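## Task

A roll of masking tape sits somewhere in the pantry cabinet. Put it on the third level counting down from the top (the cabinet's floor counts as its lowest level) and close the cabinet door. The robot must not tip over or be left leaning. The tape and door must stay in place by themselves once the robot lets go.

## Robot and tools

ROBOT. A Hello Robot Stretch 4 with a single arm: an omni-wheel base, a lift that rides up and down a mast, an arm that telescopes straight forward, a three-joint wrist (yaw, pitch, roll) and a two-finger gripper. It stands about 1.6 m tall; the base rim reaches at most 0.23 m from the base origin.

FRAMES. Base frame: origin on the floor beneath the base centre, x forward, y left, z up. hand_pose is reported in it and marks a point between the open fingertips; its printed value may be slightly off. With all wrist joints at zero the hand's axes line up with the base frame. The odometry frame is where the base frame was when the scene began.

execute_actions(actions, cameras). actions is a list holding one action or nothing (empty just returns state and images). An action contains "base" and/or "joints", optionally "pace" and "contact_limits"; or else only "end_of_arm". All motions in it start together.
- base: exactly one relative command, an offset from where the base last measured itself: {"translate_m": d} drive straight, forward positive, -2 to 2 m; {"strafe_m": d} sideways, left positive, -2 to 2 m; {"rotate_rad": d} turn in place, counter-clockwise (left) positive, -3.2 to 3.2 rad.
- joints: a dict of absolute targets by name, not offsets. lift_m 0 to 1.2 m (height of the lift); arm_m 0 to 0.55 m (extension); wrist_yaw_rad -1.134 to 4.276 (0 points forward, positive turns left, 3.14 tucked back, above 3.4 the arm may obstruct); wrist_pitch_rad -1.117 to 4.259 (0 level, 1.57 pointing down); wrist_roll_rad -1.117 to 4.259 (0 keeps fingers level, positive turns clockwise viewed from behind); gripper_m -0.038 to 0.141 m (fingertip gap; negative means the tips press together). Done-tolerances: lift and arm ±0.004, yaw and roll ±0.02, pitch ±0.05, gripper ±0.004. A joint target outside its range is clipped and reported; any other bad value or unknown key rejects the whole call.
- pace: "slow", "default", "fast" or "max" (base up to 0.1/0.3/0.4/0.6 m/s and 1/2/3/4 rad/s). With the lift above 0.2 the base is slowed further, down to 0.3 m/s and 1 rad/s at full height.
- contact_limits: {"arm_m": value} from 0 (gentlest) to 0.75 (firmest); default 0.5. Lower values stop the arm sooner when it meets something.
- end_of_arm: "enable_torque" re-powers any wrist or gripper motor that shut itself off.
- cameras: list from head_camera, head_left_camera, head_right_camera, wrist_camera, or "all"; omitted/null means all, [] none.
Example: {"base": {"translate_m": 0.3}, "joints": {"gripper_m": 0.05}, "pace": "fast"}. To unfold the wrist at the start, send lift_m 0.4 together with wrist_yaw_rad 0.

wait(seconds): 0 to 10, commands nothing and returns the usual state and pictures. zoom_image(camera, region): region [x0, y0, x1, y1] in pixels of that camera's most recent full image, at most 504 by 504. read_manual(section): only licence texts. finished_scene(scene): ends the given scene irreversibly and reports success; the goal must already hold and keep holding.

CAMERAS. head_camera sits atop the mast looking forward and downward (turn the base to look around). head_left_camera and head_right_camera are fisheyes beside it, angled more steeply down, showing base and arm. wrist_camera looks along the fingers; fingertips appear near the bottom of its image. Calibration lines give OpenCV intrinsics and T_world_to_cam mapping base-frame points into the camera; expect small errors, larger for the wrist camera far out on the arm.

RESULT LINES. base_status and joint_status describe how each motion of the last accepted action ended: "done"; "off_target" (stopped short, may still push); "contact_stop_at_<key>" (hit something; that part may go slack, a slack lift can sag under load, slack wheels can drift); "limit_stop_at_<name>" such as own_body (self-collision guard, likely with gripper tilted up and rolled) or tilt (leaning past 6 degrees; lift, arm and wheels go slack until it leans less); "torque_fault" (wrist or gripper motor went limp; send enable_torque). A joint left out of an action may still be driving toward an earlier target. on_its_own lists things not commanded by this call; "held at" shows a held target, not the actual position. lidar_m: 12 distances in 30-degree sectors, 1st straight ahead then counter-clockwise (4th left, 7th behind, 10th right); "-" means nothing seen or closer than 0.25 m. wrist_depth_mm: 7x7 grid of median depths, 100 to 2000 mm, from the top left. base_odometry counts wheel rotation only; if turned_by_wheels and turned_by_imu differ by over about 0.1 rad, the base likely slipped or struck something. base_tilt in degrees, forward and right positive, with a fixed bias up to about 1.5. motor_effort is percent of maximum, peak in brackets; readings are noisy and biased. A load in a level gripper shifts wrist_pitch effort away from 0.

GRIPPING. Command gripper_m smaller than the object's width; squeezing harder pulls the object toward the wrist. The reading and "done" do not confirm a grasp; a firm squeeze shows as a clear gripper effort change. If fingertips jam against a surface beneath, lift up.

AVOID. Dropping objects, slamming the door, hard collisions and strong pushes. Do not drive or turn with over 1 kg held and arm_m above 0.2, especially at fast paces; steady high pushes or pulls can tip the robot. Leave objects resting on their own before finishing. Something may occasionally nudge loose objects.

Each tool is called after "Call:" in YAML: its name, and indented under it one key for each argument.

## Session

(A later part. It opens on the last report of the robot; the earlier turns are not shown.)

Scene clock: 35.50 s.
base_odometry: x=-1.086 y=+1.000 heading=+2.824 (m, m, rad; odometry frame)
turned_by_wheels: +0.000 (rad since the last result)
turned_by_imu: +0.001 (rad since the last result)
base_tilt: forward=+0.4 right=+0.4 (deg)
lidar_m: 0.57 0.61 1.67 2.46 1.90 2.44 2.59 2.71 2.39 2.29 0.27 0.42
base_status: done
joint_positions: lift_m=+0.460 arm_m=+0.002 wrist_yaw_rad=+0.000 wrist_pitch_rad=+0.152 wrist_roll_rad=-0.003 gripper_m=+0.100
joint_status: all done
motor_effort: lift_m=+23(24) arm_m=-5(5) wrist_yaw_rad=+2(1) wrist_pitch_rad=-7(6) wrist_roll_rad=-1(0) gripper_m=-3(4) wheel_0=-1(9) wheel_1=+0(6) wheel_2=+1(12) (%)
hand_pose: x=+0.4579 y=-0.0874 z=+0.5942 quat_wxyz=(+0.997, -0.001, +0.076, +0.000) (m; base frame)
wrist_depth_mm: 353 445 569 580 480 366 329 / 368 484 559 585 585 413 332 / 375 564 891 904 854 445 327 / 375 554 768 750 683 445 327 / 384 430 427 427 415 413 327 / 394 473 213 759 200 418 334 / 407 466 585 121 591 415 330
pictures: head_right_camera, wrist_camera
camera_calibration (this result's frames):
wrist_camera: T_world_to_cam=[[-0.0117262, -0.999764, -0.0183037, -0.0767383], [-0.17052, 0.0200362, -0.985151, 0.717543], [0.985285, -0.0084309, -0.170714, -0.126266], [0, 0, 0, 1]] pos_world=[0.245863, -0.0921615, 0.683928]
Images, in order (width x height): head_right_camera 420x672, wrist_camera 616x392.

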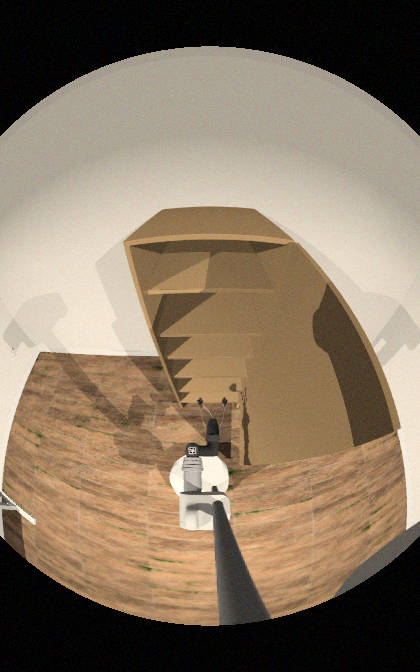

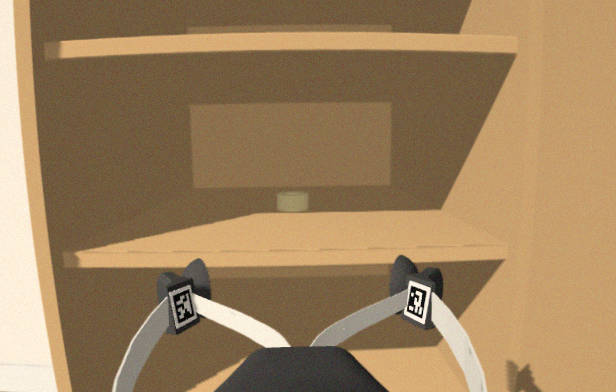

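Call:
execute_actions:
  actions:
    - {"joints": {"lift_m": 0.505, "wrist_pitch_rad": 0.295, "arm_m": 0.28, "wrist_yaw_rad": 0.015}, "contact_limits": {"arm_m": 0.2}}
  cameras: ["wrist_camera", "head_camera"]

Scene clock: 38.77 s.
base_odometry: x=-1.086 y=+1.000 heading=+2.824 (m, m, rad; odometry frame)
turned_by_wheels: +0.000 (rad since the last result)
turned_by_imu: +0.001 (rad since the last result)
base_tilt: forward=+0.5 right=+0.4 (deg)
lidar_m: 0.58 0.61 1.66 2.45 1.91 2.44 2.57 2.69 2.36 2.28 0.28 0.42
base_status: not commanded
joint_positions: lift_m=+0.505 arm_m=+0.279 wrist_yaw_rad=+0.015 wrist_pitch_rad=+0.297 wrist_roll_rad=-0.003 gripper_m=+0.100
joint_status: all done
motor_effort: lift_m=+23(25) arm_m=+5(6) wrist_yaw_rad=+1(4) wrist_pitch_rad=-6(1) wrist_roll_rad=+0(1) gripper_m=-4(1) wheel_0=-1(1) wheel_1=-1(0) wheel_2=+1(1) (%)
contact_limits: arm_m 0.2
hand_pose: x=+0.7271 y=-0.0833 z=+0.5984 quat_wxyz=(+0.989, -0.002, +0.148, +0.008) (m; base frame)
wrist_depth_mm: 317 370 402 421 418 368 322 / 362 535 597 597 603 459 332 / 364 539 621 627 627 466 329 / 364 466 504 496 496 436 329 / 325 338 338 327 334 329 306 / 249 239 213 253 200 247 243 / 202 195 205 121 208 196 202
pictures: head_camera, wrist_camera
camera_calibration (this result's frames):
wrist_camera: T_world_to_cam=[[0.000871378, -0.999865, -0.0164253, -0.0796153], [-0.31129, 0.015338, -0.950191, 0.848576], [0.950314, 0.00594102, -0.311235, -0.280038], [0, 0, 0, 1]] pos_world=[0.530347, -0.0909562, 0.717844]
Images, in order (width x height): head_camera 420x560, wrist_camera 616x392.

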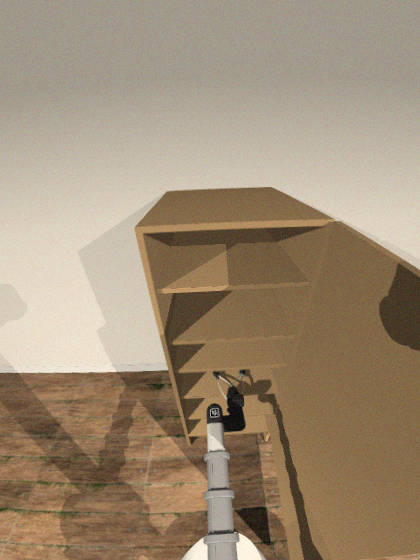

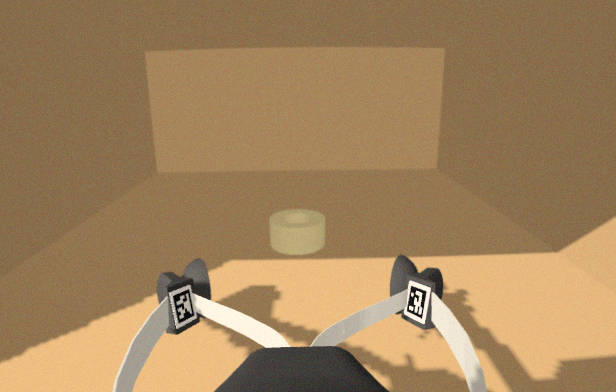

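Call:
execute_actions:
  actions:
    - {"joints": {"lift_m": 0.5, "arm_m": 0.405}, "contact_limits": {"arm_m": 0.15}}
  cameras: ["wrist_camera", "head_right_camera"]

Scene clock: 40.80 s.
base_odometry: x=-1.086 y=+1.000 heading=+2.824 (m, m, rad; odometry frame)
turned_by_wheels: +0.000 (rad since the last result)
turned_by_imu: +0.001 (rad since the last result)
base_tilt: forward=+0.4 right=+0.5 (deg)
lidar_m: 0.58 0.62 1.68 2.44 1.90 2.41 2.58 2.70 2.38 2.26 0.28 0.40
base_status: not commanded
joint_positions: lift_m=+0.500 arm_m=+0.404 wrist_yaw_rad=+0.015 wrist_pitch_rad=+0.297 wrist_roll_rad=-0.003 gripper_m=+0.100
joint_status: all done
motor_effort: lift_m=+16(21) arm_m=+6(7) wrist_yaw_rad=+2(2) wrist_pitch_rad=-7(7) wrist_roll_rad=+1(1) gripper_m=-2(2) wheel_0=-1(1) wheel_1=-1(1) wheel_2=+1(1) (%)
contact_limits: arm_m 0.15
hand_pose: x=+0.8521 y=-0.0833 z=+0.5941 quat_wxyz=(+0.989, -0.002, +0.148, +0.008) (m; base frame)
wrist_depth_mm: 334 402 430 433 433 392 322 / 362 473 477 480 480 462 334 / 364 492 496 500 504 466 330 / 364 462 488 480 477 433 332 / 324 325 327 325 324 319 306 / 241 231 213 211 200 239 236 / 195 189 199 121 201 190 196
pictures: head_right_camera, wrist_camera
camera_calibration (this result's frames):
wrist_camera: T_world_to_cam=[[0.00083901, -0.999865, -0.0164251, -0.079777], [-0.311304, 0.0153478, -0.950186, 0.883376], [0.95031, 0.0059104, -0.311249, -0.400176], [0, 0, 0, 1]] pos_world=[0.655357, -0.0909588, 0.713508]
Images, in order (width x height): head_right_camera 420x672, wrist_camera 616x392.

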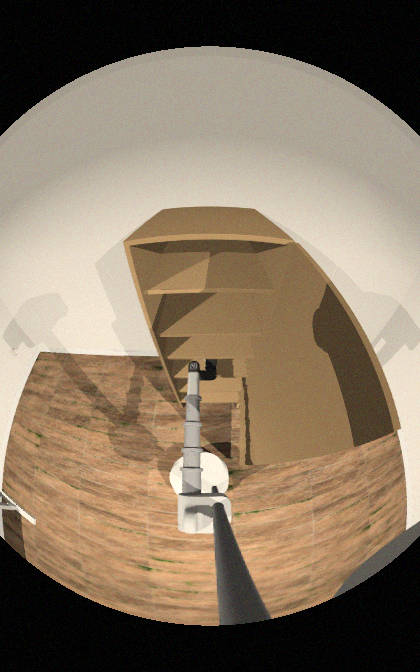

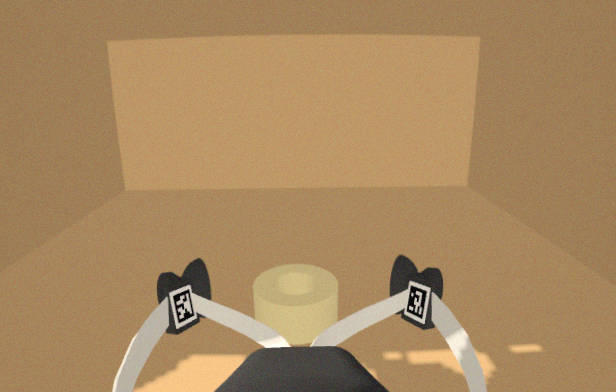

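Call:
execute_actions:
  actions:
    - {"joints": {"arm_m": 0.41, "gripper_m": 0.018}, "contact_limits": {"arm_m": 0.15}}
  cameras: ["wrist_camera"]

Scene clock: 42.50 s.
base_odometry: x=-1.086 y=+1.000 heading=+2.824 (m, m, rad; odometry frame)
turned_by_wheels: +0.000 (rad since the last result)
turned_by_imu: +0.001 (rad since the last result)
base_tilt: forward=+0.4 right=+0.5 (deg)
lidar_m: 0.57 0.61 1.68 2.44 1.91 2.42 2.59 2.69 2.36 2.26 0.28 0.40
base_status: not commanded
joint_positions: lift_m=+0.500 arm_m=+0.409 wrist_yaw_rad=+0.015 wrist_pitch_rad=+0.297 wrist_roll_rad=-0.003 gripper_m=+0.018
joint_status: all done
motor_effort: lift_m=+15(15) arm_m=+6(6) wrist_yaw_rad=+2(2) wrist_pitch_rad=-6(7) wrist_roll_rad=+0(1) gripper_m=-14(12) wheel_0=-1(1) wheel_1=+0(0) wheel_2=+1(0) (%)
contact_limits: arm_m 0.15
hand_pose: x=+0.8571 y=-0.0833 z=+0.5941 quat_wxyz=(+0.989, -0.002, +0.148, +0.008) (m; base frame)
wrist_depth_mm: 336 404 427 433 430 394 324 / 362 462 473 473 477 462 334 / 364 484 492 496 496 469 330 / 364 459 484 484 477 433 330 / 324 325 325 324 322 319 306 / 241 243 187 198 186 239 236 / 194 186 198 122 201 183 195
pictures: wrist_camera
camera_calibration (this result's frames):
wrist_camera: T_world_to_cam=[[0.000827024, -0.999865, -0.0164243, -0.0797747], [-0.311361, 0.0153504, -0.950168, 0.884954], [0.950291, 0.00589969, -0.311306, -0.40488], [0, 0, 0, 1]] pos_world=[0.660359, -0.0909597, 0.713503]
Images, in order (width x height): wrist_camera 616x392.

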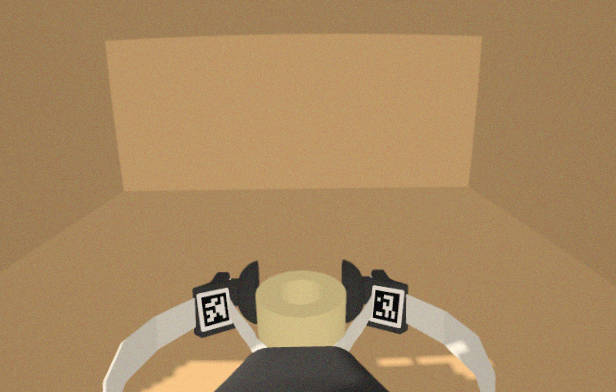

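Call:
execute_actions:
  actions:
    - {"joints": {"lift_m": 0.512, "arm_m": 0.1}, "contact_limits": {"arm_m": 0.2}}
  cameras: ["wrist_camera"]

Scene clock: 44.63 s.
base_odometry: x=-1.086 y=+1.000 heading=+2.824 (m, m, rad; odometry frame)
turned_by_wheels: +0.000 (rad since the last result)
turned_by_imu: +0.001 (rad since the last result)
base_tilt: forward=+0.4 right=+0.6 (deg)
lidar_m: 0.58 0.62 1.68 2.46 1.88 2.42 2.57 2.69 2.36 2.28 0.28 0.40
base_status: not commanded
joint_positions: lift_m=+0.512 arm_m=+0.101 wrist_yaw_rad=+0.015 wrist_pitch_rad=+0.298 wrist_roll_rad=-0.003 gripper_m=+0.018
joint_status: all done
motor_effort: lift_m=+23(24) arm_m=-5(6) wrist_yaw_rad=+2(2) wrist_pitch_rad=-8(9) wrist_roll_rad=+2(0) gripper_m=-11(15) wheel_0=-1(1) wheel_1=+0(0) wheel_2=+1(1) (%)
contact_limits: arm_m 0.2
hand_pose: x=+0.5489 y=-0.0833 z=+0.6053 quat_wxyz=(+0.989, -0.002, +0.148, +0.008) (m; base frame)
wrist_depth_mm: 289 315 342 357 357 340 300 / 362 535 759 768 768 455 330 / 366 539 788 798 788 462 327 / 364 480 525 525 517 436 329 / 330 353 355 351 349 347 320 / 322 307 186 198 186 404 319 / 353 424 535 122 544 402 332
pictures: wrist_camera
camera_calibration (this result's frames):
wrist_camera: T_world_to_cam=[[0.000731605, -0.999865, -0.0164183, -0.0793118], [-0.311769, 0.0153719, -0.950034, 0.799826], [0.950158, 0.00581375, -0.311716, -0.108255], [0, 0, 0, 1]] pos_world=[0.352279, -0.0909666, 0.724814]
Images, in order (width x height): wrist_camera 616x392.

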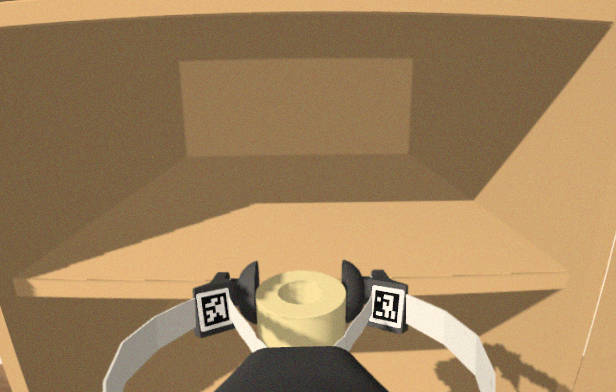

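Call:
execute_actions:
  actions:
    - {"joints": {"lift_m": 0.732}, "pace": "fast"}
  cameras: ["wrist_camera"]

Scene clock: 46.40 s.
base_odometry: x=-1.086 y=+1.000 heading=+2.824 (m, m, rad; odometry frame)
turned_by_wheels: +0.000 (rad since the last result)
turned_by_imu: +0.001 (rad since the last result)
base_tilt: forward=+0.3 right=+0.4 (deg)
lidar_m: 0.57 0.62 1.68 2.45 1.88 2.45 2.60 2.69 2.37 2.27 0.27 0.41
base_status: not commanded
joint_positions: lift_m=+0.732 arm_m=+0.101 wrist_yaw_rad=+0.015 wrist_pitch_rad=+0.297 wrist_roll_rad=-0.003 gripper_m=+0.018
joint_status: all done
motor_effort: lift_m=+23(24) arm_m=-5(5) wrist_yaw_rad=+2(3) wrist_pitch_rad=-8(8) wrist_roll_rad=+0(2) gripper_m=-11(12) wheel_0=-1(1) wheel_1=-1(0) wheel_2=+1(1) (%)
hand_pose: x=+0.5490 y=-0.0833 z=+0.8254 quat_wxyz=(+0.989, -0.002, +0.148, +0.008) (m; base frame)
wrist_depth_mm: 362 535 741 741 741 452 327 / 257 407 768 768 715 399 307 / 364 539 788 798 788 462 327 / 364 504 549 544 539 452 329 / 345 370 373 370 366 362 320 / 324 309 187 198 185 379 319 / 355 424 525 122 530 399 334
pictures: wrist_camera
camera_calibration (this result's frames):
wrist_camera: T_world_to_cam=[[0.000734005, -0.999865, -0.0164202, -0.0756982], [-0.311639, 0.0153738, -0.950076, 1.00887], [0.9502, 0.00581454, -0.311586, -0.0397966], [0, 0, 0, 1]] pos_world=[0.352273, -0.0909666, 0.944857]
Images, in order (width x height): wrist_camera 616x392.

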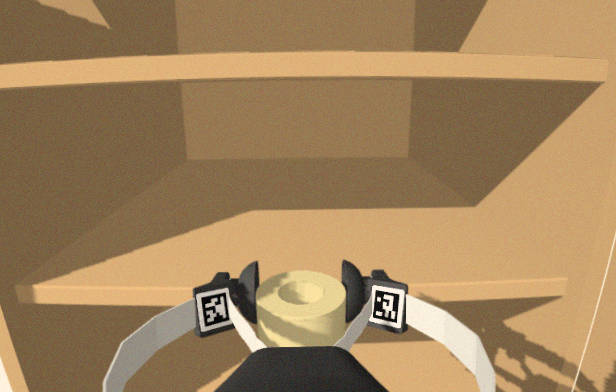

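Call:
execute_actions:
  actions:
    - {"joints": {"lift_m": 0.72, "arm_m": 0.29}, "contact_limits": {"arm_m": 0.15}}
  cameras: ["wrist_camera"]

Scene clock: 48.30 s.
base_odometry: x=-1.086 y=+1.000 heading=+2.824 (m, m, rad; odometry frame)
turned_by_wheels: +0.000 (rad since the last result)
turned_by_imu: +0.001 (rad since the last result)
base_tilt: forward=+0.4 right=+0.5 (deg)
lidar_m: 0.57 0.60 1.67 2.45 1.90 2.42 2.58 2.69 2.35 2.28 0.27 0.42
base_status: not commanded
joint_positions: lift_m=+0.720 arm_m=+0.289 wrist_yaw_rad=+0.015 wrist_pitch_rad=+0.297 wrist_roll_rad=-0.003 gripper_m=+0.018
joint_status: all done
motor_effort: lift_m=+15(20) arm_m=+6(6) wrist_yaw_rad=+2(2) wrist_pitch_rad=-6(8) wrist_roll_rad=-1(1) gripper_m=-14(15) wheel_0=-1(1) wheel_1=+0(1) wheel_2=+1(1) (%)
contact_limits: arm_m 0.15
hand_pose: x=+0.7371 y=-0.0833 z=+0.8140 quat_wxyz=(+0.989, -0.002, +0.148, +0.008) (m; base frame)
wrist_depth_mm: - 128 141 128 128 141 - / 342 466 591 591 591 430 319 / 364 539 615 615 615 466 329 / 362 466 508 504 504 436 330 / 325 342 342 340 338 334 310 / 252 254 187 198 186 251 248 / 204 195 208 122 210 193 205
pictures: wrist_camera
camera_calibration (this result's frames):
wrist_camera: T_world_to_cam=[[0.000868814, -0.999865, -0.0164215, -0.0760842], [-0.31155, 0.0153335, -0.950106, 1.05664], [0.950229, 0.00594158, -0.311495, -0.222159], [0, 0, 0, 1]] pos_world=[0.540364, -0.090956, 0.933467]
Images, in order (width x height): wrist_camera 616x392.

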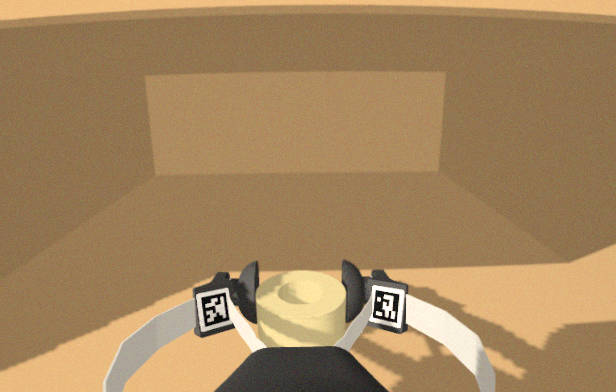

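Call:
execute_actions:
  actions:
    - {"joints": {"lift_m": 0.7135}}
  cameras: []

Call:
execute_actions:
  actions:
    - {"joints": {"gripper_m": 0.085}}
  cameras: ["wrist_camera"]

Scene clock: 49.47 s.
base_odometry: x=-1.086 y=+1.000 heading=+2.824 (m, m, rad; odometry frame)
turned_by_wheels: +0.000 (rad since the last result)
turned_by_imu: +0.000 (rad since the last result)
base_tilt: forward=+0.5 right=+0.4 (deg)
lidar_m: 0.58 0.61 1.65 2.44 1.88 2.42 2.57 2.70 2.37 2.28 0.28 0.42
base_status: not commanded
joint_positions: lift_m=+0.714 arm_m=+0.289 wrist_yaw_rad=+0.015 wrist_pitch_rad=+0.297 wrist_roll_rad=-0.003 gripper_m=+0.018
joint_status: all done
motor_effort: lift_m=+15(14) arm_m=+5(6) wrist_yaw_rad=+2(2) wrist_pitch_rad=-8(7) wrist_roll_rad=+0(0) gripper_m=-14(14) wheel_0=-1(1) wheel_1=-1(0) wheel_2=+1(1) (%)
hand_pose: x=+0.7371 y=-0.0833 z=+0.8075 quat_wxyz=(+0.989, -0.002, +0.148, +0.008) (m; base frame)
wrist_depth_mm: 144 147 159 166 166 158 - / 342 500 591 591 597 427 332 / 364 535 609 615 615 466 329 / 364 466 484 480 477 433 330 / 325 327 327 325 324 319 306 / 241 243 187 199 186 240 236 / 195 186 199 122 201 185 196
pictures: none
No camera images: the call's "cameras" was empty. Leave "cameras" out to get every camera's image.

Scene clock: 50.93 s.
base_odometry: x=-1.086 y=+1.000 heading=+2.824 (m, m, rad; odometry frame)
turned_by_wheels: +0.000 (rad since the last result)
turned_by_imu: +0.000 (rad since the last result)
base_tilt: forward=+0.3 right=+0.4 (deg)
lidar_m: 0.58 0.61 1.64 2.43 1.90 2.44 2.59 2.68 2.35 2.28 0.27 0.42
base_status: not commanded
joint_positions: lift_m=+0.714 arm_m=+0.289 wrist_yaw_rad=+0.015 wrist_pitch_rad=+0.297 wrist_roll_rad=-0.003 gripper_m=+0.085
joint_status: all done
motor_effort: lift_m=+15(16) arm_m=+6(6) wrist_yaw_rad=+2(2) wrist_pitch_rad=-7(8) wrist_roll_rad=+0(2) gripper_m=-3(11) wheel_0=-1(1) wheel_1=-1(0) wheel_2=+1(1) (%)
hand_pose: x=+0.7371 y=-0.0833 z=+0.8075 quat_wxyz=(+0.989, -0.002, +0.148, +0.008) (m; base frame)
wrist_depth_mm: 143 146 158 166 164 157 - / 343 500 591 591 591 430 332 / 364 535 609 609 621 466 329 / 364 466 484 480 480 436 330 / 325 327 329 325 324 319 306 / 241 243 195 205 198 241 237 / 195 189 198 120 202 189 196
pictures: wrist_camera
camera_calibration (this result's frames):
wrist_camera: T_world_to_cam=[[0.000868558, -0.999865, -0.0164214, -0.0761908], [-0.311558, 0.0153335, -0.950103, 1.05047], [0.950227, 0.00594145, -0.311503, -0.224175], [0, 0, 0, 1]] pos_world=[0.540365, -0.090956, 0.926972]
Images, in order (width x height): wrist_camera 616x392.

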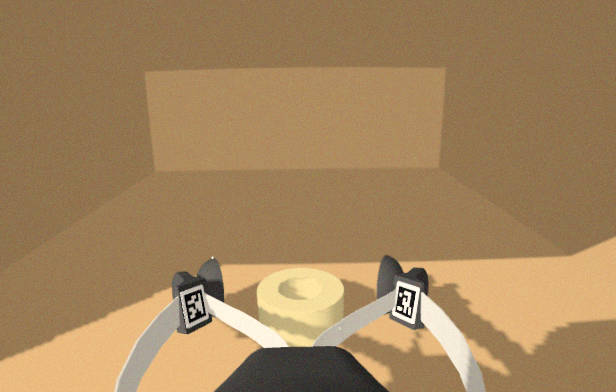

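Call:
execute_actions:
  actions:
    - {"base": {"translate_m": -0.26}, "joints": {"arm_m": 0.0, "lift_m": 0.72}, "pace": "fast"}
  cameras: ["wrist_camera", "head_right_camera"]

Scene clock: 54.57 s.
base_odometry: x=-0.839 y=+0.918 heading=+2.823 (m, m, rad; odometry frame)
turned_by_wheels: +0.000 (rad since the last result)
turned_by_imu: +0.001 (rad since the last result)
base_tilt: forward=+0.4 right=+0.5 (deg)
lidar_m: 0.82 1.49 2.04 2.46 1.77 2.36 2.30 2.40 2.38 2.27 2.01 0.45
base_status: done
joint_positions: lift_m=+0.720 arm_m=+0.002 wrist_yaw_rad=+0.015 wrist_pitch_rad=+0.297 wrist_roll_rad=-0.003 gripper_m=+0.085
joint_status: all done
motor_effort: lift_m=+23(23) arm_m=-5(4) wrist_yaw_rad=+2(1) wrist_pitch_rad=-7(9) wrist_roll_rad=+1(1) gripper_m=-1(2) wheel_0=-1(7) wheel_1=+0(9) wheel_2=-1(10) (%)
hand_pose: x=+0.4498 y=-0.0833 z=+0.8134 quat_wxyz=(+0.989, -0.002, +0.148, +0.008) (m; base frame)
wrist_depth_mm: 1078 707 1060 1078 878 442 310 / 1118 707 991 1118 707 449 312 / 1182 1138 878 991 798 452 304 / 1229 1229 991 1138 809 452 304 / 1281 1281 842 842 778 452 304 / 1336 1308 195 976 198 410 310 / 1308 1229 809 120 809 375 306
pictures: head_right_camera, wrist_camera
camera_calibration (this result's frames):
wrist_camera: T_world_to_cam=[[0.000570221, -0.999865, -0.0164223, -0.075792], [-0.311492, 0.0154277, -0.950124, 0.966602], [0.950249, 0.0056572, -0.311441, 0.0505296], [0, 0, 0, 1]] pos_world=[0.253116, -0.0909801, 0.932884]
Images, in order (width x height): head_right_camera 420x672, wrist_camera 616x392.

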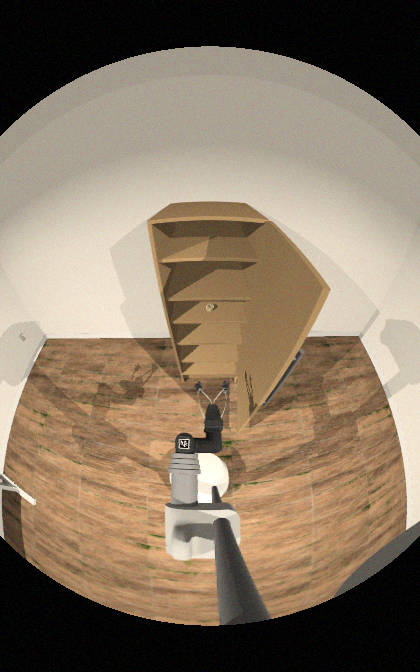

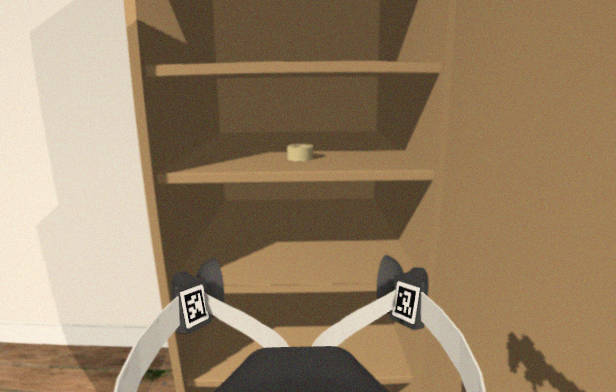

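Call:
execute_actions:
  actions:
    - {"base": {"strafe_m": -0.31}, "joints": {"lift_m": 0.36, "wrist_pitch_rad": 1.3, "wrist_yaw_rad": 0.0, "gripper_m": -0.005}, "pace": "fast"}
  cameras: ["head_camera", "head_right_camera"]

Scene clock: 56.87 s.
base_odometry: x=-0.742 y=+1.213 heading=+2.823 (m, m, rad; odometry frame)
turned_by_wheels: +0.000 (rad since the last result)
turned_by_imu: +0.000 (rad since the last result)
base_tilt: forward=+0.2 right=+0.6 (deg)
lidar_m: 0.34 0.89 2.01 2.70 2.09 2.41 2.32 2.40 2.03 1.96 2.02 1.47
base_status: done
joint_positions: lift_m=+0.360 arm_m=+0.002 wrist_yaw_rad=+0.000 wrist_pitch_rad=+1.301 wrist_roll_rad=-0.003 gripper_m=-0.005
joint_status: all done
motor_effort: lift_m=+16(21) arm_m=-5(5) wrist_yaw_rad=+2(0) wrist_pitch_rad=-3(7) wrist_roll_rad=+0(0) gripper_m=-7(3) wheel_0=-2(11) wheel_1=+2(13) wheel_2=+0(3) (%)
hand_pose: x=+0.2497 y=-0.0874 z=+0.2605 quat_wxyz=(+0.796, -0.001, +0.605, +0.001) (m; base frame)
wrist_depth_mm: 147 213 574 580 580 591 585 / 182 218 544 554 559 564 564 / 530 262 525 530 535 535 535 / 500 508 504 508 512 512 512 / 484 484 488 488 488 492 492 / 466 466 185 201 469 473 473 / 449 445 278 131 452 452 455
pictures: head_camera, head_right_camera
Images, in order (width x height): head_camera 420x560, head_right_camera 420x672.

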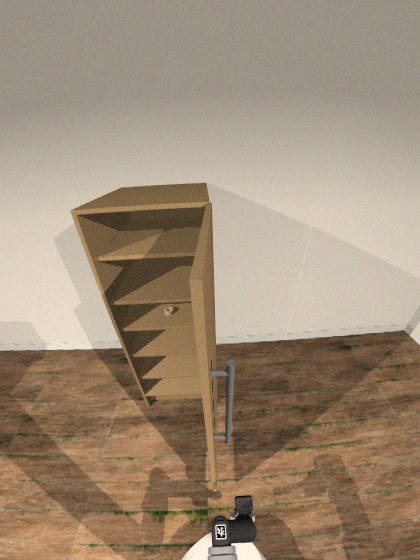

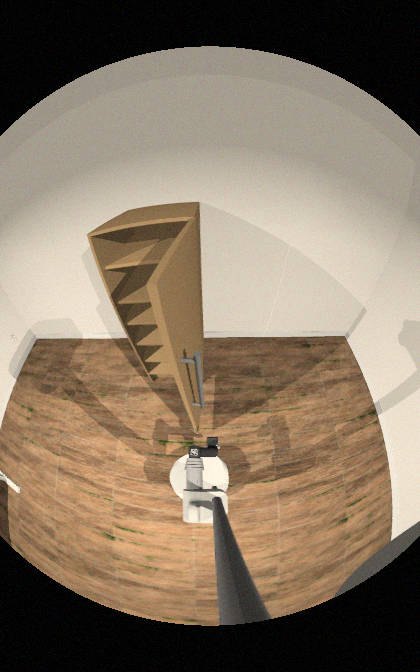

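Call:
execute_actions:
  actions:
    - {"base": {"strafe_m": 0.3}, "joints": {"wrist_pitch_rad": 0.0, "arm_m": 0.11}, "pace": "slow", "contact_limits": {"arm_m": 0.2}}
  cameras: ["head_camera", "wrist_camera"]

Scene clock: 62.47 s.
base_odometry: x=-0.836 y=+0.928 heading=+2.823 (m, m, rad; odometry frame)
turned_by_wheels: +0.000 (rad since the last result)
turned_by_imu: +0.003 (rad since the last result)
base_tilt: forward=+0.3 right=+0.6 (deg)
lidar_m: 0.55 1.47 2.05 2.44 1.79 2.39 2.32 2.40 2.36 2.26 2.02 0.80
base_status: done
joint_positions: lift_m=+0.360 arm_m=+0.109 wrist_yaw_rad=+0.000 wrist_pitch_rad=+0.002 wrist_roll_rad=-0.003 gripper_m=-0.005
joint_status: all done
motor_effort: lift_m=+16(16) arm_m=+6(6) wrist_yaw_rad=+3(17) wrist_pitch_rad=-8(10) wrist_roll_rad=+0(1) gripper_m=-5(9) wheel_0=-2(8) wheel_1=+3(7) wheel_2=+0(0) (%)
contact_limits: arm_m 0.2
hand_pose: x=+0.5684 y=-0.0875 z=+0.5378 quat_wxyz=(+1.000, -0.001, +0.001, +0.000) (m; base frame)
wrist_depth_mm: 255 291 329 377 439 1118 1118 / 265 293 329 375 436 1098 1098 / 266 293 329 375 436 1098 1098 / 266 293 329 373 433 1098 1098 / 265 291 329 373 430 1098 1118 / 264 291 185 201 413 1098 1098 / 263 279 319 131 418 1078 1098
pictures: head_camera, wrist_camera
camera_calibration (this result's frames):
wrist_camera: T_world_to_cam=[[-0.0090676, -0.999762, -0.0198411, -0.0772172], [-0.0217109, 0.020034, -0.999564, 0.603985], [0.999723, -0.00863288, -0.0218873, -0.333064], [0, 0, 0, 1]] pos_world=[0.345384, -0.0921744, 0.5949]
Images, in order (width x height): head_camera 420x560, wrist_camera 616x392.

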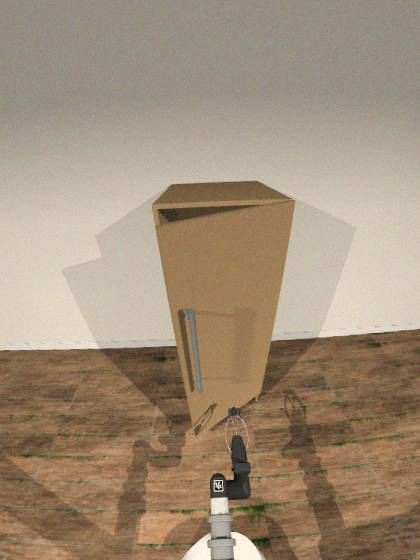

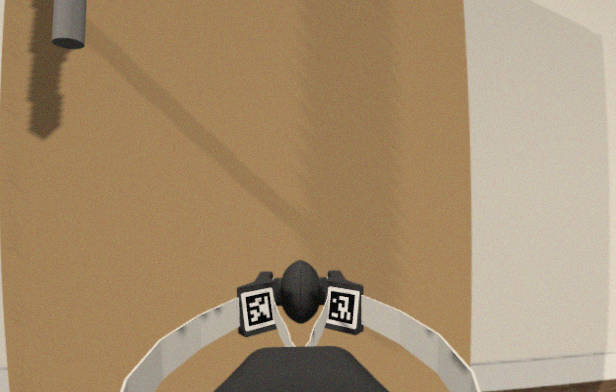

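Call:
execute_actions:
  actions:
    - {"joints": {"arm_m": 0.36}, "pace": "slow", "contact_limits": {"arm_m": 0.15}}
  cameras: ["head_camera", "wrist_camera"]

Scene clock: 66.40 s.
base_odometry: x=-0.836 y=+0.928 heading=+2.823 (m, m, rad; odometry frame)
turned_by_wheels: +0.000 (rad since the last result)
turned_by_imu: +0.001 (rad since the last result)
base_tilt: forward=+0.4 right=+0.6 (deg)
lidar_m: 0.79 1.47 2.02 2.47 1.80 2.37 2.32 2.42 2.36 2.26 2.01 0.85
base_status: not commanded
joint_positions: lift_m=+0.360 arm_m=+0.359 wrist_yaw_rad=+0.000 wrist_pitch_rad=+0.002 wrist_roll_rad=-0.003 gripper_m=-0.005
joint_status: all done
motor_effort: lift_m=+16(16) arm_m=+5(7) wrist_yaw_rad=+2(3) wrist_pitch_rad=-8(7) wrist_roll_rad=+0(1) gripper_m=-6(5) wheel_0=-2(2) wheel_1=+3(3) wheel_2=+0(0) (%)
contact_limits: arm_m 0.15
hand_pose: x=+0.8184 y=-0.0875 z=+0.5378 quat_wxyz=(+1.000, -0.001, +0.001, +0.000) (m; base frame)
wrist_depth_mm: 244 246 247 248 250 251 253 / 244 246 247 249 250 252 253 / 244 246 247 249 250 252 253 / 244 246 246 248 250 251 252 / 243 246 247 249 251 252 253 / 245 245 185 200 250 252 253 / 244 244 247 131 250 251 253
pictures: head_camera, wrist_camera
camera_calibration (this result's frames):
wrist_camera: T_world_to_cam=[[-0.00893201, -0.999763, -0.0198424, -0.0750215], [-0.0215768, 0.0200313, -0.999567, 0.609343], [0.999727, -0.0085, -0.0217506, -0.583066], [0, 0, 0, 1]] pos_world=[0.595384, -0.0921657, 0.594909]
Images, in order (width x height): head_camera 420x560, wrist_camera 616x392.

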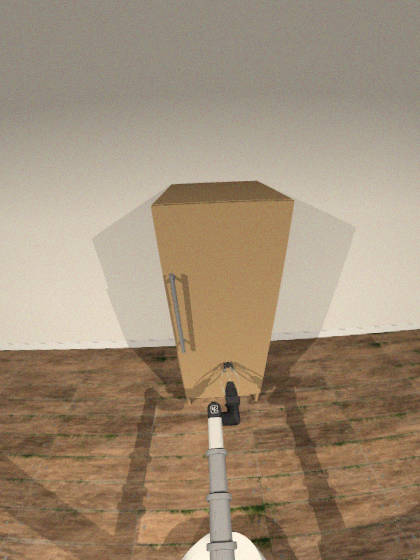

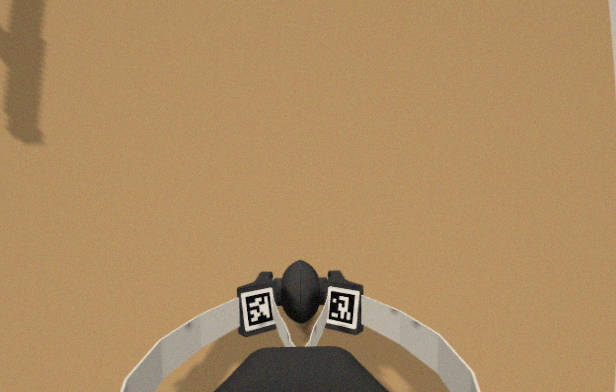

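Call:
execute_actions:
  actions:
    - {"joints": {"arm_m": 0.31}, "pace": "fast"}
  cameras: ["head_camera"]

Scene clock: 67.37 s.
base_odometry: x=-0.836 y=+0.928 heading=+2.823 (m, m, rad; odometry frame)
turned_by_wheels: +0.000 (rad since the last result)
turned_by_imu: +0.000 (rad since the last result)
base_tilt: forward=+0.4 right=+0.6 (deg)
lidar_m: 0.79 1.48 2.04 2.46 1.80 2.40 2.31 2.43 2.36 2.25 2.02 0.87
base_status: not commanded
joint_positions: lift_m=+0.360 arm_m=+0.311 wrist_yaw_rad=+0.000 wrist_pitch_rad=+0.002 wrist_roll_rad=-0.003 gripper_m=-0.005
joint_status: all done
motor_effort: lift_m=+16(16) arm_m=-5(6) wrist_yaw_rad=+2(1) wrist_pitch_rad=-7(6) wrist_roll_rad=+0(1) gripper_m=-5(9) wheel_0=-2(2) wheel_1=+3(3) wheel_2=+0(0) (%)
hand_pose: x=+0.7703 y=-0.0874 z=+0.5378 quat_wxyz=(+1.000, -0.001, +0.001, +0.000) (m; base frame)
wrist_depth_mm: 291 293 296 296 300 300 301 / 290 293 294 297 298 300 301 / 290 294 294 297 298 300 303 / 293 294 294 297 297 300 303 / 291 293 294 297 298 300 301 / 290 293 186 200 297 300 301 / 290 291 294 131 297 300 301
pictures: head_camera
Images, in order (width x height): head_camera 420x560.

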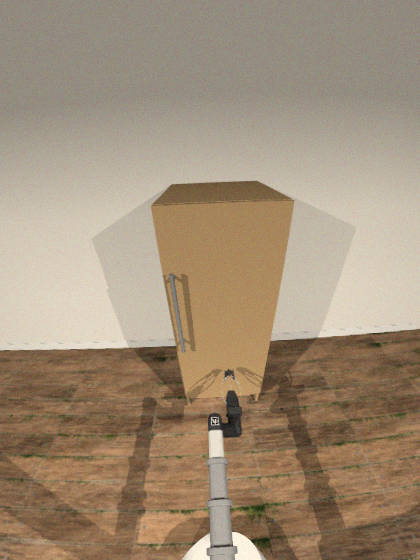

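The door stayed shut after I pulled the arm back: its distance went from 0.249 m to 0.297 m, which matches the arm's retraction. The tape is on the third level from the top.

Call:
finished_scene:
  scene: 2

The scene is finished: the task was done.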